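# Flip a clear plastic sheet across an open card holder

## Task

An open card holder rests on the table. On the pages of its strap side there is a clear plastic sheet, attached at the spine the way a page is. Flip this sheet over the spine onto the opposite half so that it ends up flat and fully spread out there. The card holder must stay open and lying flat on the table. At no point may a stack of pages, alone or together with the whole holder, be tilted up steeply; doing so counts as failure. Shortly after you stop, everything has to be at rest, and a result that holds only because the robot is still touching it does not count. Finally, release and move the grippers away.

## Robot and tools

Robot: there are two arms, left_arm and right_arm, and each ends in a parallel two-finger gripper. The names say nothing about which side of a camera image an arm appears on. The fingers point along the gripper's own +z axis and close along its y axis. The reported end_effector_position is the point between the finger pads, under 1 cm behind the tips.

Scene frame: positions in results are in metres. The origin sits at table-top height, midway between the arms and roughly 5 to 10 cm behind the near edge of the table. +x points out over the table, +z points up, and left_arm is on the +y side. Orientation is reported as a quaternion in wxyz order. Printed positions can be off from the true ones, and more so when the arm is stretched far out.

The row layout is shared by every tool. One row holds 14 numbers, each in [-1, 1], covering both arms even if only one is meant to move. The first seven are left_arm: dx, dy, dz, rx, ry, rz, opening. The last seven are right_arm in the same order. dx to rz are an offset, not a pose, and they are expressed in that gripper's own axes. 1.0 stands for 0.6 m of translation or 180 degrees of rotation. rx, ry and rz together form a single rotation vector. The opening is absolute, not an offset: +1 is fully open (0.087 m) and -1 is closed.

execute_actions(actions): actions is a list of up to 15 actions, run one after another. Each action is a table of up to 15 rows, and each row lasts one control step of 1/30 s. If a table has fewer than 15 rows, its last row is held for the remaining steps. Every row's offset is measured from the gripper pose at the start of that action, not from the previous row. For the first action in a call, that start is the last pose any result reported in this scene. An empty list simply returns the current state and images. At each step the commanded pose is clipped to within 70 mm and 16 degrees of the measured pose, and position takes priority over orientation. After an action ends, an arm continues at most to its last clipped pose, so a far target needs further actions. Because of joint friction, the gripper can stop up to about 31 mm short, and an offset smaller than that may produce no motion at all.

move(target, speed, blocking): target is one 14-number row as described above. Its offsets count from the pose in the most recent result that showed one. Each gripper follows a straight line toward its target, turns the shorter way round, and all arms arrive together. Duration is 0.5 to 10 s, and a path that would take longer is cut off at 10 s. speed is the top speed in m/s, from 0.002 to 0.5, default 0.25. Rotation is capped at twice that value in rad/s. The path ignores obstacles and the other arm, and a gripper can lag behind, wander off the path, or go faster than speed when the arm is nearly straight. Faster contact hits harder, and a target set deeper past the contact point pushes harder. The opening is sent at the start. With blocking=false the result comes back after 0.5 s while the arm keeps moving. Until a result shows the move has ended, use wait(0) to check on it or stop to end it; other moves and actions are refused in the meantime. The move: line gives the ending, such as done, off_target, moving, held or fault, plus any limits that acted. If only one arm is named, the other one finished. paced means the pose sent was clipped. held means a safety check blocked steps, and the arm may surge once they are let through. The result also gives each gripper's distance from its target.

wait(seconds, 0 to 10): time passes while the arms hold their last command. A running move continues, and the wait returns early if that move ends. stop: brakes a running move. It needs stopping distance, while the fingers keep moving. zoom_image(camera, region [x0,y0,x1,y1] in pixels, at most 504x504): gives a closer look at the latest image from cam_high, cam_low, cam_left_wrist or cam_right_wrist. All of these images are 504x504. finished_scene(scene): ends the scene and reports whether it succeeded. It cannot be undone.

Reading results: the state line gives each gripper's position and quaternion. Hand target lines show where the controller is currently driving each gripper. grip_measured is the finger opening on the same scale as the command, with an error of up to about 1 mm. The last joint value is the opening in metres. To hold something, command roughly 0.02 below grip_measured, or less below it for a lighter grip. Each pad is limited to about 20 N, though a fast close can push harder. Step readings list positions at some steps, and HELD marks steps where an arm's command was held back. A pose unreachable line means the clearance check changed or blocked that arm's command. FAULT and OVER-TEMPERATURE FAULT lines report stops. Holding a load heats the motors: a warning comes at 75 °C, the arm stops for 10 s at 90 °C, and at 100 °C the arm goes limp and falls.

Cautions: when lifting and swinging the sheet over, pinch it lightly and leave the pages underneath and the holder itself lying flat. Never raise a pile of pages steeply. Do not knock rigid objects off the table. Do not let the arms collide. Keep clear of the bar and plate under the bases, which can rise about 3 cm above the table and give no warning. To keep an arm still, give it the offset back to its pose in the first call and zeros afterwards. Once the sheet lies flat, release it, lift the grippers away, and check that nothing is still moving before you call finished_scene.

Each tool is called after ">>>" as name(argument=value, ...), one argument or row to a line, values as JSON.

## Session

>>> execute_actions(
  actions=[],
)

>>> zoom_image(
  camera="cam_high",
  region=[150,180,350,320],
)

Scene clock: 0.00 s.
left_arm: end_effector_position=(+0.3613, +0.3146, +0.3639) grip_measured=+0.985 end_effector_quat_wxyz=(+0.724, +0.000, +0.690, -0.001) | right_arm: end_effector_position=(+0.3865, -0.3241, +0.3366) grip_measured=+0.987 end_effector_quat_wxyz=(+0.700, -0.007, +0.714, -0.008)
Joint positions: left_arm=[0.011 1.032 1.041 0.007 0.011 0.01  0.087] | right_arm=[-0.002  1.042  1.061 -0.007  0.011  0.004  0.087]
Joint velocities: left_arm=[-0.012 -0.002  0.002 -0.037  0.007 -0.051  0.   ] | right_arm=[ 0.002 -0.012 -0.007  0.007 -0.007  0.022 -0.001]
Motor temperatures (°C, as the motors report them): left_arm=[20 21 24 25 25 22] | right_arm=[22 29 24 26 25 24]
Hand target (left_arm): +0.361, +0.315, +0.364; +0.724, +0.000, +0.690, -0.001
Hand target (right_arm): +0.386, -0.324, +0.337; +0.700, -0.007, +0.714, -0.008

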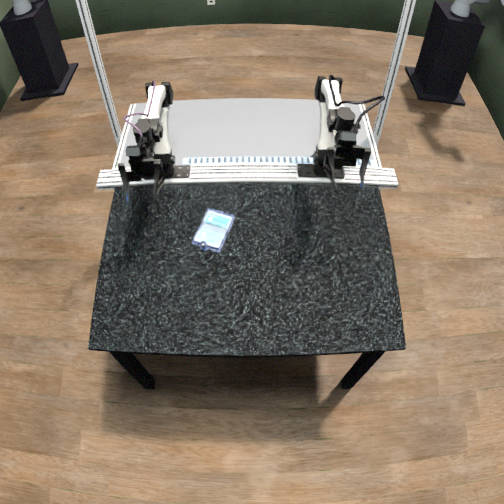

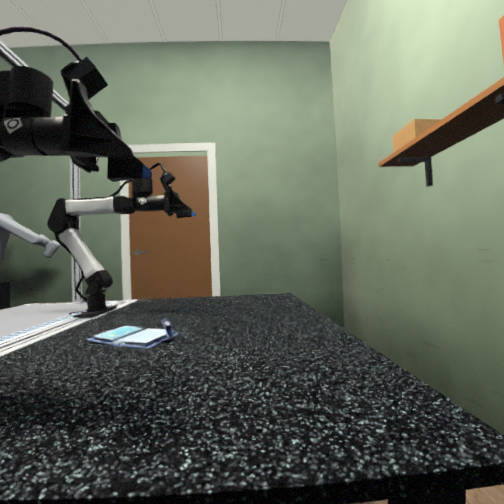

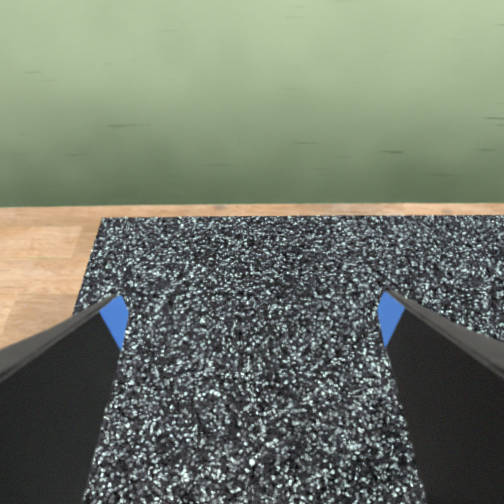

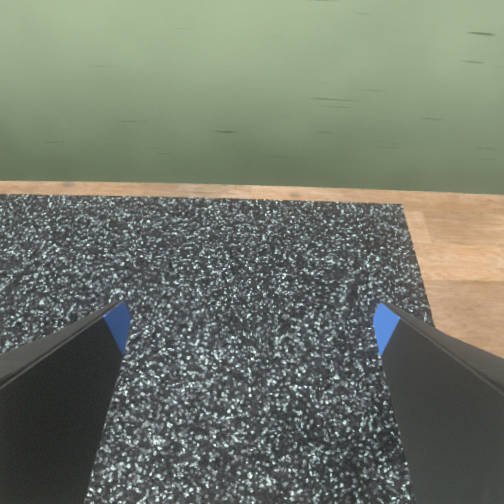

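Region (150, 180, 350, 320) of cam_high's 504x504 image, scaled by 2.520, with more detail than that image has; it fills the top 353 rows of this view, and the rest is white.

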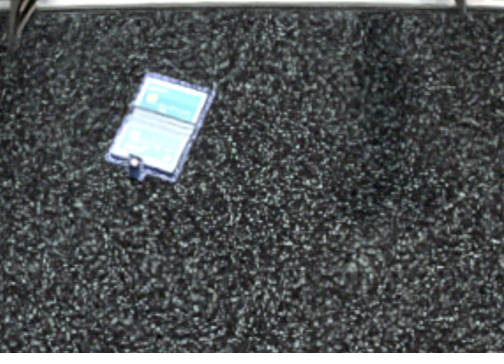

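>>> move(
  target=[0,0,0,0,0,0,1,0.46,0.297,-0.066,-0.359,0.233,-0.16,0],
  speed=0.35,
)

Scene clock: 5.17 s.
left_arm: end_effector_position=(+0.3613, +0.3146, +0.3639) grip_measured=+0.985 end_effector_quat_wxyz=(+0.724, +0.000, +0.690, -0.001) | right_arm: end_effector_position=(+0.3420, -0.1562, +0.0559) grip_measured=+0.000 end_effector_quat_wxyz=(+0.288, -0.523, +0.779, +0.192)
Joint positions: left_arm=[0.011 1.032 1.041 0.007 0.011 0.01  0.087] | right_arm=[ 0.292  1.654  1.148 -0.523 -0.534 -0.735  0.044]
Joint velocities: left_arm=[-0.012  0.007 -0.012 -0.022 -0.007  0.037 -0.001] | right_arm=[-0.012 -0.002  0.002 -0.066  0.022 -0.022  0.   ]
Motor temperatures (°C, as the motors report them): left_arm=[20 22 25 27 25 22] | right_arm=[22 29 25 28 25 24]
Hand target (left_arm): +0.361, +0.315, +0.364; +0.724, +0.000, +0.690, -0.001
Hand target (right_arm): +0.341, -0.152, +0.056; +0.280, -0.530, +0.776, +0.197
Off the commanded pose (left_arm): 0.000 m, 0 deg.
Off the commanded pose (right_arm): 0.005 m, 1 deg.
move: done

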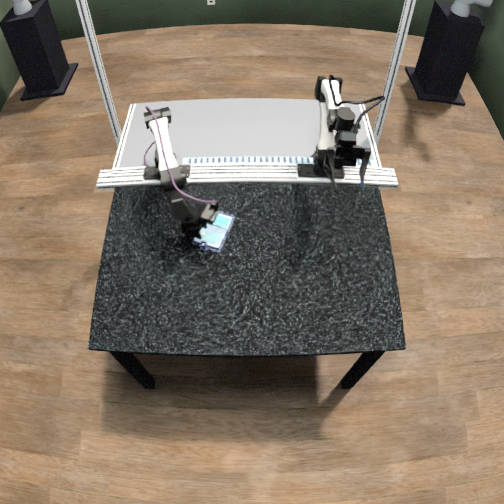

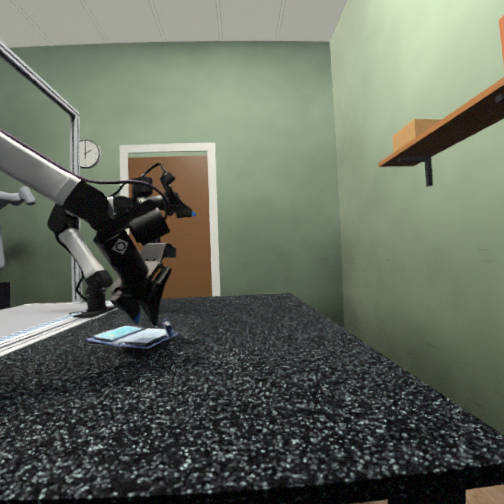

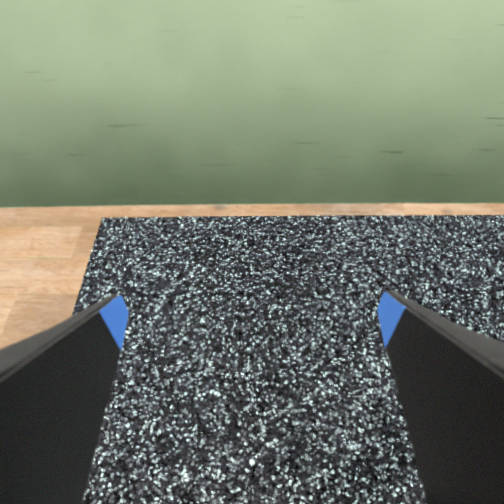

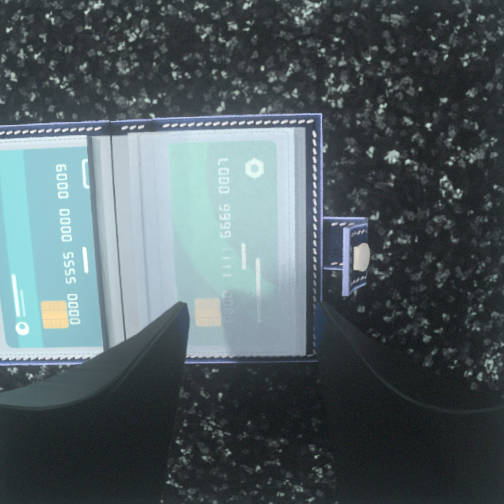

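>>> move(
  target=[0,0,0,0,0,0,1,0.012,0.012,0.08,0,0,0.015,-0.3],
  speed=0.05,
)

>>> execute_actions(
  actions=[
    [[0,0,0,0,0,0,1,0.022,0,0.022,0,0.01,0,-0.3]],
    [[0,0,0,0,0,0,1,0.022,0,0.022,0,0.01,0,-0.55]],
    [[0,0,0,0,0,0,1,0.022,0,0.022,0,0.01,0,-0.8]],
    [[0,0,0,0,0,0,1,0.022,0,0.022,0,0.01,0,-1]],
  ],
)

>>> move(
  target=[0,0,0,0,0,0,1,-0.028,0.065,-0.032,0,0,0,-1],
  speed=0.06,
)

Scene clock: 10.73 s.
left_arm: end_effector_position=(+0.3613, +0.3146, +0.3639) grip_measured=+0.985 end_effector_quat_wxyz=(+0.724, +0.000, +0.690, -0.001) | right_arm: end_effector_position=(+0.3544, -0.1284, +0.0318) grip_measured=-0.300 end_effector_quat_wxyz=(+0.303, -0.507, +0.783, +0.196)
Joint positions: left_arm=[0.011 1.032 1.041 0.007 0.011 0.01  0.087] | right_arm=[ 0.353  1.733  1.116 -0.339 -0.506 -0.628  0.031]
Joint velocities: left_arm=[-0.007 -0.017 -0.012  0.051  0.095  0.022 -0.001] | right_arm=[ 0.022 -0.007 -0.002 -0.051 -0.037  0.11  -0.   ]
Motor temperatures (°C, as the motors report them): left_arm=[20 22 25 28 25 22] | right_arm=[22 29 25 28 25 24]
Hand target (left_arm): +0.361, +0.315, +0.364; +0.724, +0.000, +0.690, -0.001
Hand target (right_arm): +0.345, -0.129, +0.015; +0.283, -0.504, +0.791, +0.199
Off the commanded pose (left_arm): 0.000 m, 0 deg.
Off the commanded pose (right_arm): 0.019 m, 3 deg.
move: off_target (right_arm)

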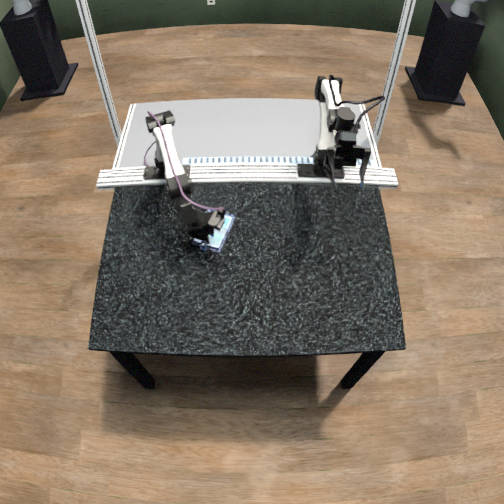

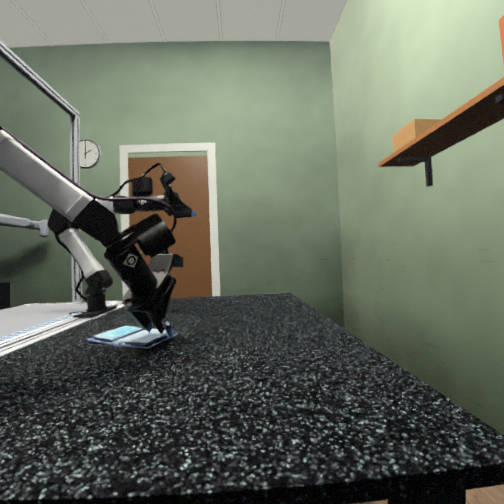

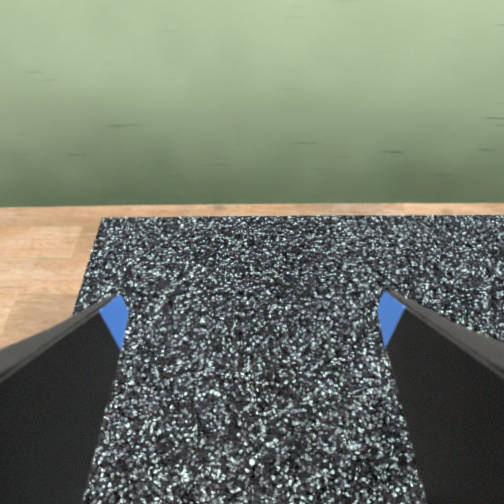

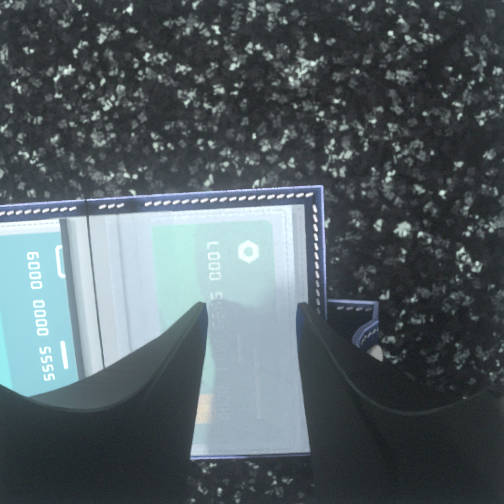

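Scene clock: 12.73 s.
left_arm: end_effector_position=(+0.3613, +0.3146, +0.3639) grip_measured=+0.985 end_effector_quat_wxyz=(+0.724, +0.000, +0.690, -0.001) | right_arm: end_effector_position=(+0.3697, -0.1245, +0.0292) grip_measured=-1.000 end_effector_quat_wxyz=(+0.326, -0.508, +0.775, +0.187)
Joint positions: left_arm=[0.011 1.032 1.041 0.007 0.011 0.01  0.087] | right_arm=[ 0.353  1.76   1.116 -0.26  -0.495 -0.628  0.   ]
Joint velocities: left_arm=[ 0.007 -0.007 -0.002 -0.066 -0.037 -0.051 -0.   ] | right_arm=[ 0.017 -0.012  0.017  0.095  0.051  0.022  0.   ]
Motor temperatures (°C, as the motors report them): left_arm=[20 22 26 28 25 22] | right_arm=[22 30 26 28 25 24]
Hand target (left_arm): +0.361, +0.315, +0.364; +0.724, +0.000, +0.690, -0.001
Hand target (right_arm): +0.365, -0.127, +0.011; +0.307, -0.511, +0.783, +0.180
Off the commanded pose (left_arm): 0.000 m, 0 deg.
Off the commanded pose (right_arm): 0.019 m, 3 deg.
Step readings (end_effector_position; steps 1 to 15: 1st action; 16 to 30: 2nd action; 31 to 45: 3rd action; 46 to 60: 4th action):
0: left_arm (+0.3613, +0.3146, +0.3639) | right_arm (+0.3544, -0.1284, +0.0318)
1: left_arm (+0.3613, +0.3146, +0.3639) | right_arm (+0.3549, -0.1285, +0.0313)
2: left_arm (+0.3613, +0.3146, +0.3639) | right_arm (+0.3561, -0.1284, +0.0307)
4: left_arm (+0.3613, +0.3146, +0.3639) | right_arm (+0.3571, -0.1286, +0.0282)
8: left_arm (+0.3613, +0.3146, +0.3639) | right_arm (+0.3579, -0.1283, +0.0283)
15: left_arm (+0.3613, +0.3146, +0.3639) | right_arm (+0.3580, -0.1282, +0.0284)
16: left_arm (+0.3613, +0.3146, +0.3639) | right_arm (+0.3585, -0.1281, +0.0286)
17: left_arm (+0.3613, +0.3146, +0.3639) | right_arm (+0.3596, -0.1279, +0.0291)
19: left_arm (+0.3613, +0.3146, +0.3639) | right_arm (+0.3608, -0.1278, +0.0284)
23: left_arm (+0.3613, +0.3146, +0.3639) | right_arm (+0.3618, -0.1274, +0.0287)
30: left_arm (+0.3613, +0.3146, +0.3639) | right_arm (+0.3620, -0.1273, +0.0288)
31: left_arm (+0.3613, +0.3146, +0.3639) | right_arm (+0.3623, -0.1272, +0.0289)
32: left_arm (+0.3613, +0.3146, +0.3639) | right_arm (+0.3631, -0.1270, +0.0288)
34: left_arm (+0.3613, +0.3146, +0.3639) | right_arm (+0.3644, -0.1265, +0.0286)
38: left_arm (+0.3613, +0.3146, +0.3639) | right_arm (+0.3654, -0.1261, +0.0292)
45: left_arm (+0.3613, +0.3146, +0.3639) | right_arm (+0.3657, -0.1261, +0.0292)
46: left_arm (+0.3613, +0.3146, +0.3639) | right_arm (+0.3659, -0.1260, +0.0290)
47: left_arm (+0.3613, +0.3146, +0.3639) | right_arm (+0.3668, -0.1256, +0.0290)
49: left_arm (+0.3613, +0.3146, +0.3639) | right_arm (+0.3682, -0.1251, +0.0290)
53: left_arm (+0.3613, +0.3146, +0.3639) | right_arm (+0.3693, -0.1247, +0.0292)
60: end_effector_position above

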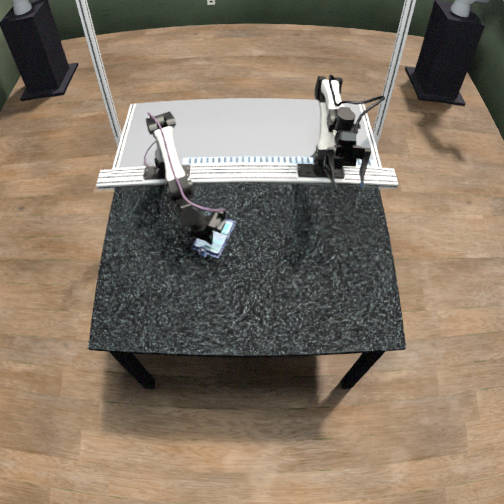

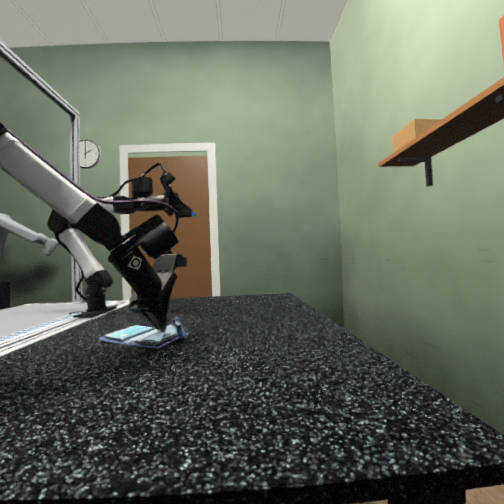

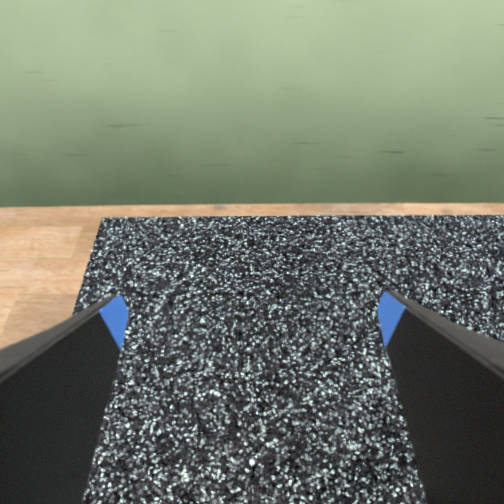

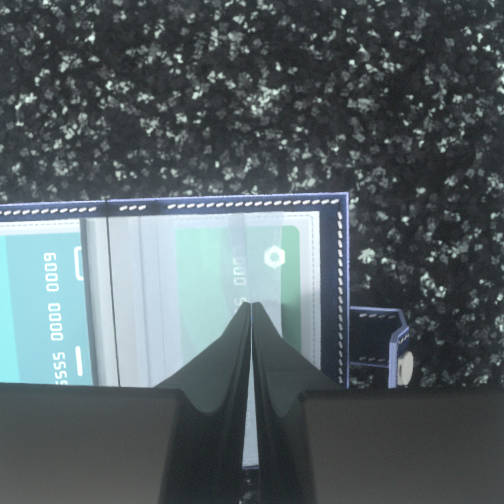

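Scene clock: 13.83 s.
left_arm: end_effector_position=(+0.3613, +0.3146, +0.3639) grip_measured=+0.985 end_effector_quat_wxyz=(+0.724, +0.000, +0.690, -0.001) | right_arm: end_effector_position=(+0.3467, -0.1059, +0.0588) grip_measured=-1.000 end_effector_quat_wxyz=(+0.343, -0.510, +0.767, +0.186)
Joint positions: left_arm=[0.011 1.032 1.041 0.007 0.011 0.01  0.087] | right_arm=[ 0.428  1.64   1.078 -0.276 -0.452 -0.566  0.   ]
Joint velocities: left_arm=[-0.007  0.017 -0.022  0.022  0.051  0.022 -0.   ] | right_arm=[-0.012  0.002 -0.002 -0.022 -0.081  0.022  0.   ]
Motor temperatures (°C, as the motors report them): left_arm=[20 22 26 28 25 22] | right_arm=[22 30 26 28 25 24]
Hand target (left_arm): +0.361, +0.315, +0.364; +0.724, +0.000, +0.690, -0.001
Hand target (right_arm): +0.333, -0.109, +0.053; +0.327, -0.508, +0.775, +0.187
Off the commanded pose (left_arm): 0.000 m, 0 deg.
Off the commanded pose (right_arm): 0.016 m, 2 deg.
move: off_target (right_arm)

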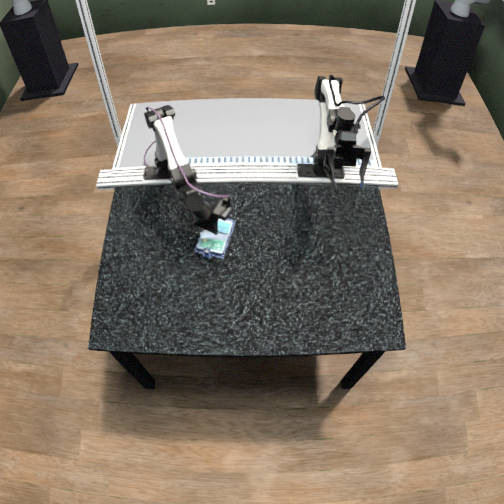

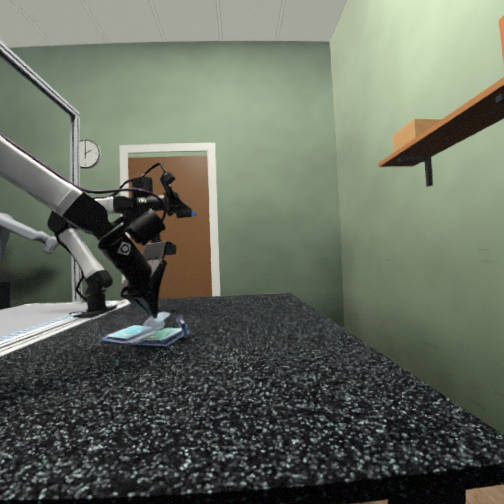

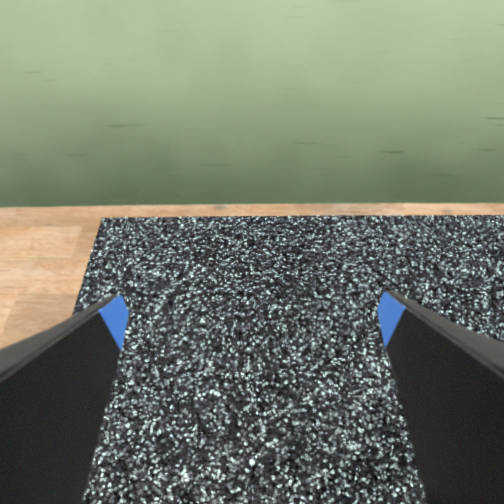

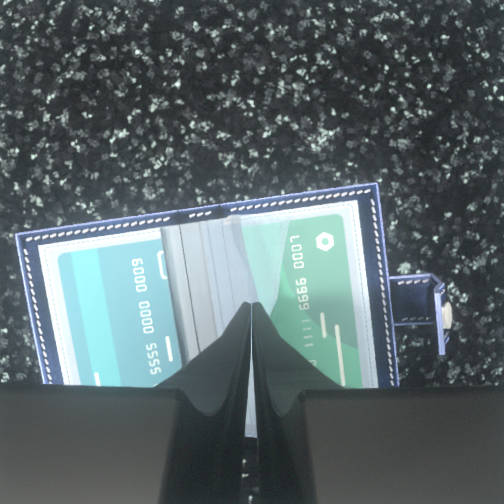

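>>> move(
  target=[0,0,0,0,0,0,1,0.04,0.115,0.008,0.14,0,-0.22,-1],
  speed=0.2,
)

>>> zoom_image(
  camera="cam_low",
  region=[50,260,220,370],
)

Scene clock: 18.13 s.
left_arm: end_effector_position=(+0.3613, +0.3146, +0.3639) grip_measured=+0.985 end_effector_quat_wxyz=(+0.724, +0.000, +0.690, -0.001) | right_arm: end_effector_position=(+0.2864, -0.0854, +0.0440) grip_measured=-1.000 end_effector_quat_wxyz=(-0.497, +0.639, -0.578, +0.103)
Joint positions: left_arm=[0.011 1.032 1.041 0.007 0.011 0.01  0.087] | right_arm=[ 0.89   1.442  0.483  0.478  0.24  -0.916  0.   ]
Joint velocities: left_arm=[-0.007  0.017 -0.002  0.022  0.051  0.037 -0.001] | right_arm=[ 0.002 -0.007  0.012  0.037  0.051 -0.037  0.   ]
Motor temperatures (°C, as the motors report them): left_arm=[20 22 26 29 25 22] | right_arm=[22 31 26 29 25 24]
Hand target (left_arm): +0.361, +0.315, +0.364; +0.724, +0.000, +0.690, -0.001
Hand target (right_arm): +0.279, -0.089, +0.035; -0.488, +0.649, -0.574, +0.106
Off the commanded pose (left_arm): 0.000 m, 0 deg.
Off the commanded pose (right_arm): 0.013 m, 2 deg.
move: off_target (right_arm)

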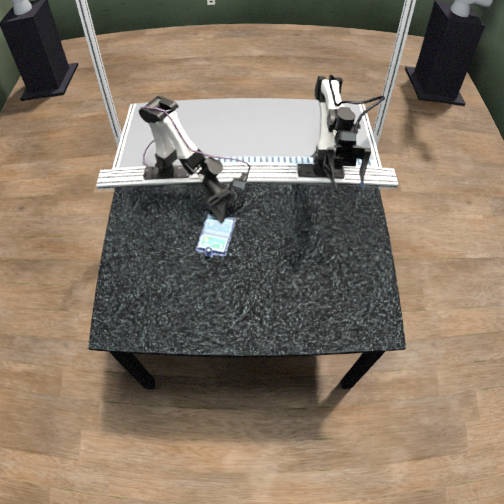

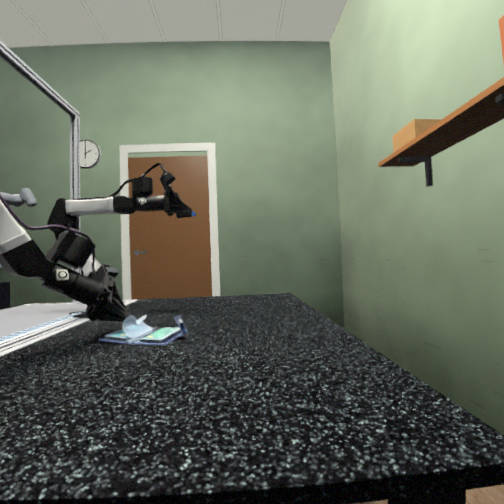

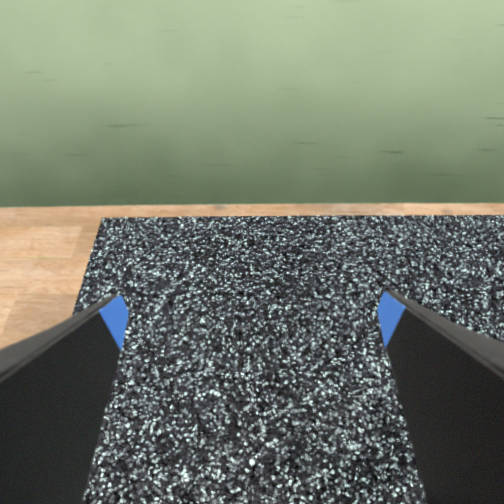

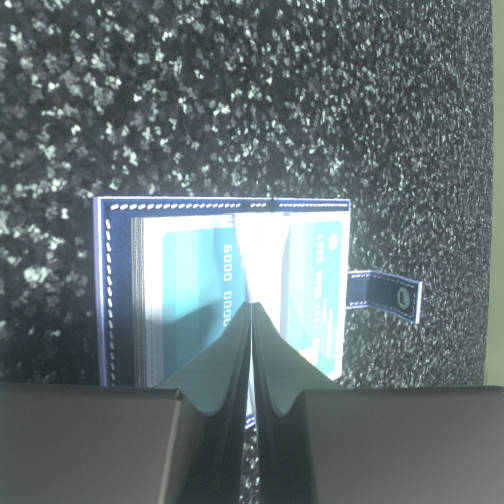

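Region (50, 260, 220, 370) of cam_low's 504x504 image, scaled by 2.965, with more detail than that image has; it fills the top 326 rows of this view, and the rest is white.

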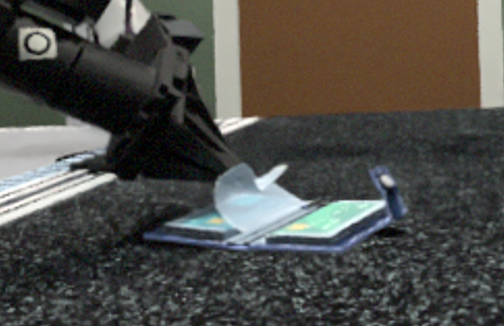

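>>> move(
  target=[0,0,0,0,0,0,1,0.008,0.035,0,0,0,0,-1],
  speed=0.05,
)

>>> move(
  target=[0,0,0,0,0,0,1,-0.1,-0.01,-0.17,0,0,0,-0.85],
  speed=0.12,
)

>>> zoom_image(
  camera="cam_low",
  region=[50,260,220,370],
)

Scene clock: 21.57 s.
left_arm: end_effector_position=(+0.3613, +0.3146, +0.3639) grip_measured=+0.985 end_effector_quat_wxyz=(+0.724, +0.000, +0.690, -0.001) | right_arm: end_effector_position=(+0.2825, -0.0818, +0.0414) grip_measured=-1.000 end_effector_quat_wxyz=(-0.512, +0.631, -0.574, +0.104)
Joint positions: left_arm=[0.011 1.032 1.041 0.007 0.011 0.01  0.087] | right_arm=[ 0.915  1.464  0.451  0.566  0.265 -0.907  0.   ]
Joint velocities: left_arm=[ 0.002  0.002 -0.007 -0.037 -0.007 -0.066  0.   ] | right_arm=[-0.007 -0.007  0.002  0.051 -0.037 -0.007  0.   ]
Motor temperatures (°C, as the motors report them): left_arm=[20 22 27 29 25 22] | right_arm=[22 30 26 30 25 24]
Hand target (left_arm): +0.361, +0.315, +0.364; +0.724, +0.000, +0.690, -0.001
Hand target (right_arm): +0.274, -0.086, +0.026; -0.497, +0.639, -0.578, +0.103
Off the commanded pose (left_arm): 0.000 m, 0 deg.
Off the commanded pose (right_arm): 0.018 m, 2 deg.
move: off_target (right_arm)

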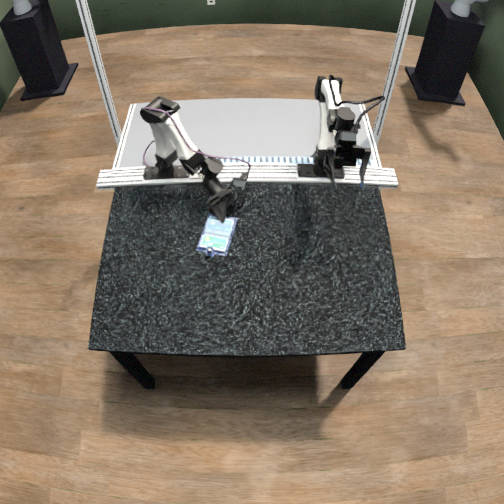

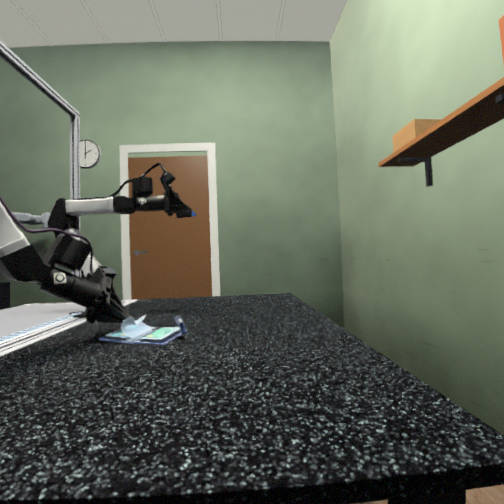

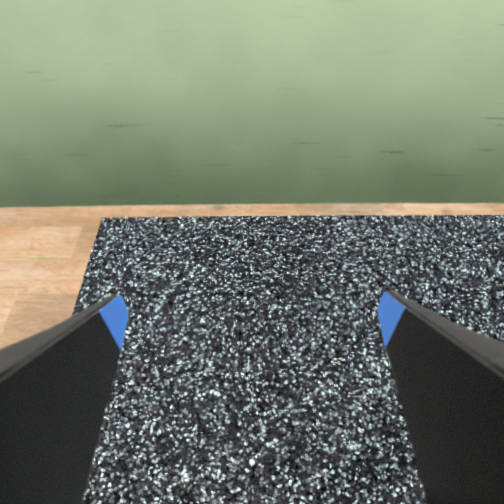

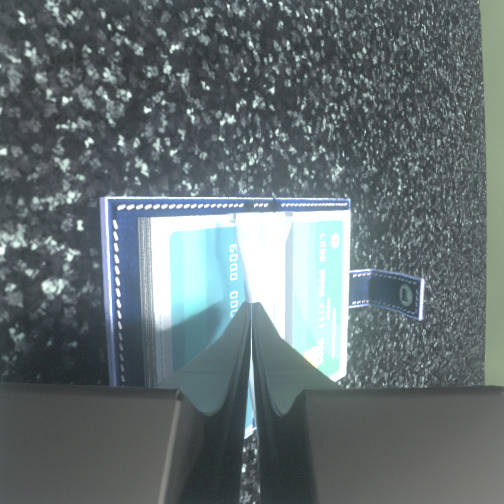

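Scene clock: 23.27 s.
left_arm: end_effector_position=(+0.3613, +0.3146, +0.3639) grip_measured=+0.985 end_effector_quat_wxyz=(+0.724, +0.000, +0.690, -0.001) | right_arm: end_effector_position=(+0.1951, -0.0915, +0.1088) grip_measured=-0.850 end_effector_quat_wxyz=(-0.502, +0.637, -0.575, +0.108)
Joint positions: left_arm=[0.011 1.032 1.041 0.007 0.011 0.01  0.087] | right_arm=[ 1.267  1.029  0.521 -0.04   0.58  -0.725  0.007]
Joint velocities: left_arm=[-0.007  0.002  0.007  0.051  0.066 -0.007  0.001] | right_arm=[-0.027  0.002 -0.012  0.007  0.051 -0.022  0.002]
Motor temperatures (°C, as the motors report them): left_arm=[20 22 27 29 25 22] | right_arm=[22 30 26 30 25 24]
Hand target (left_arm): +0.361, +0.315, +0.364; +0.724, +0.000, +0.690, -0.001
Hand target (right_arm): +0.193, -0.088, +0.121; -0.512, +0.630, -0.575, +0.102
Off the commanded pose (left_arm): 0.000 m, 0 deg.
Off the commanded pose (right_arm): 0.012 m, 1 deg.
move: off_target (right_arm)

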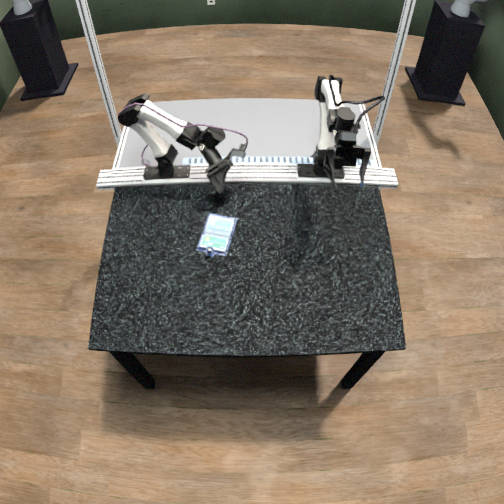

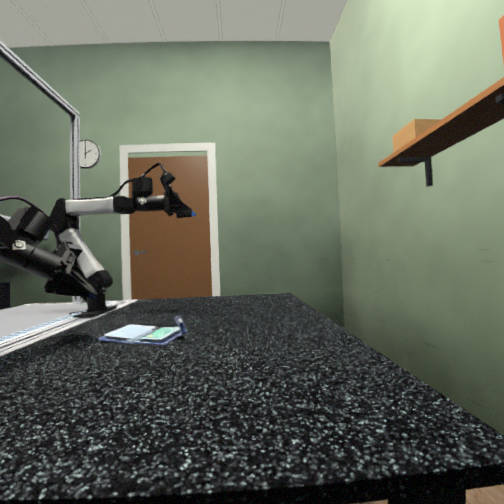

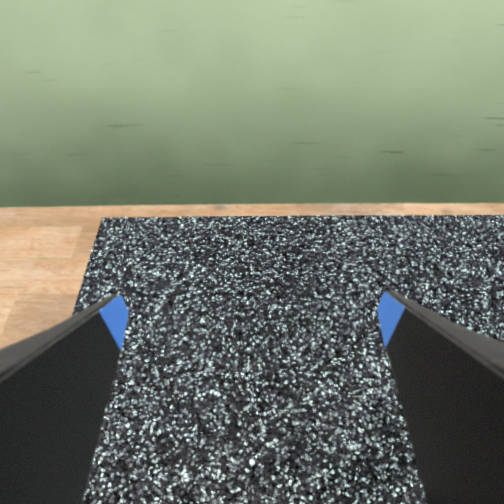

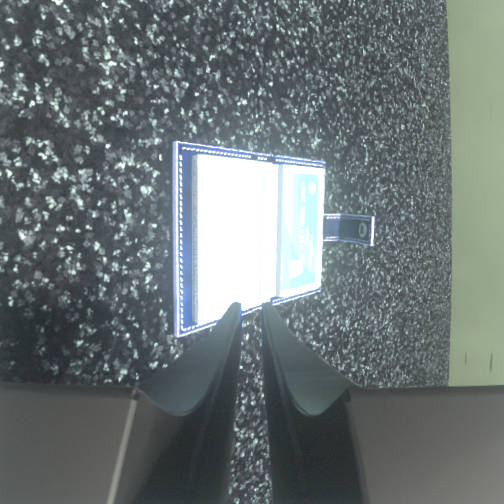

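Region (50, 260, 220, 370) of cam_low's 504x504 image, scaled by 2.965, with more detail than that image has; it fills the top 326 rows of this view, and the rest is white.

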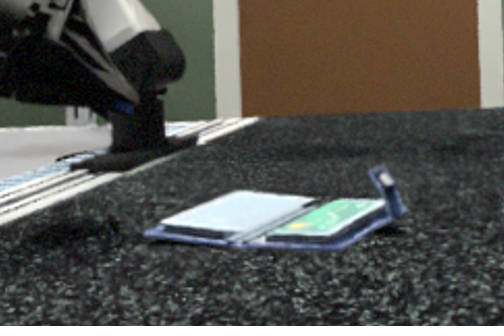

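>>> move(
  target=[0,0,0,0,0,0,1,-0.03,-0.12,-0.13,0,0,0,-0.85],
)

>>> finished_scene(
  scene=2,
)

Scene clock: 26.67 s.
left_arm: end_effector_position=(+0.3613, +0.3146, +0.3639) grip_measured=+0.985 end_effector_quat_wxyz=(+0.724, +0.000, +0.690, -0.001) | right_arm: end_effector_position=(+0.1813, -0.1295, +0.2011) grip_measured=-0.850 end_effector_quat_wxyz=(-0.499, +0.639, -0.575, +0.111)
Joint positions: left_arm=[0.011 1.032 1.041 0.007 0.011 0.01  0.087] | right_arm=[ 1.3    0.823  0.818 -0.564  0.61  -0.705  0.007]
Joint velocities: left_arm=[-0.007  0.002 -0.007 -0.022  0.007  0.007  0.001] | right_arm=[-0.017 -0.007 -0.007  0.022  0.022 -0.037 -0.   ]
Motor temperatures (°C, as the motors report them): left_arm=[20 22 27 30 25 22] | right_arm=[22 30 26 30 25 24]
Hand target (left_arm): +0.361, +0.315, +0.364; +0.724, +0.000, +0.690, -0.001
Hand target (right_arm): +0.179, -0.130, +0.209; -0.503, +0.637, -0.575, +0.108
Off the commanded pose (left_arm): 0.000 m, 0 deg.
Off the commanded pose (right_arm): 0.008 m, 1 deg.
move: done

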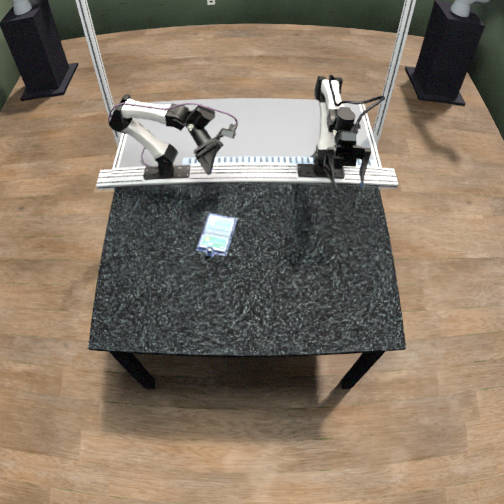

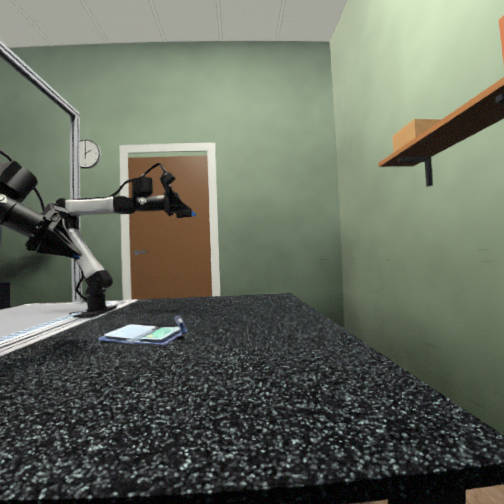

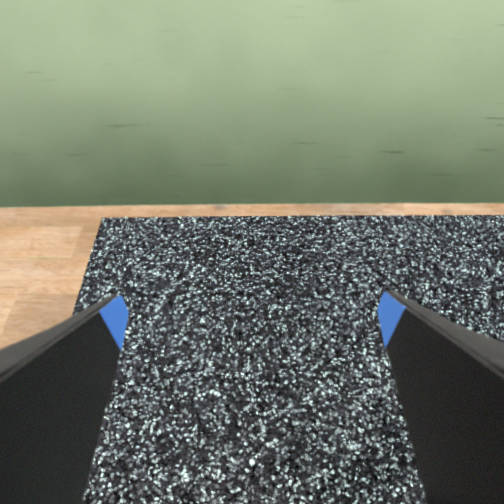

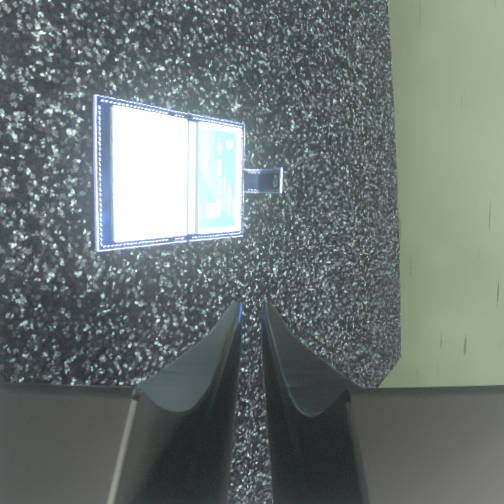

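The scene is finished: the task was done.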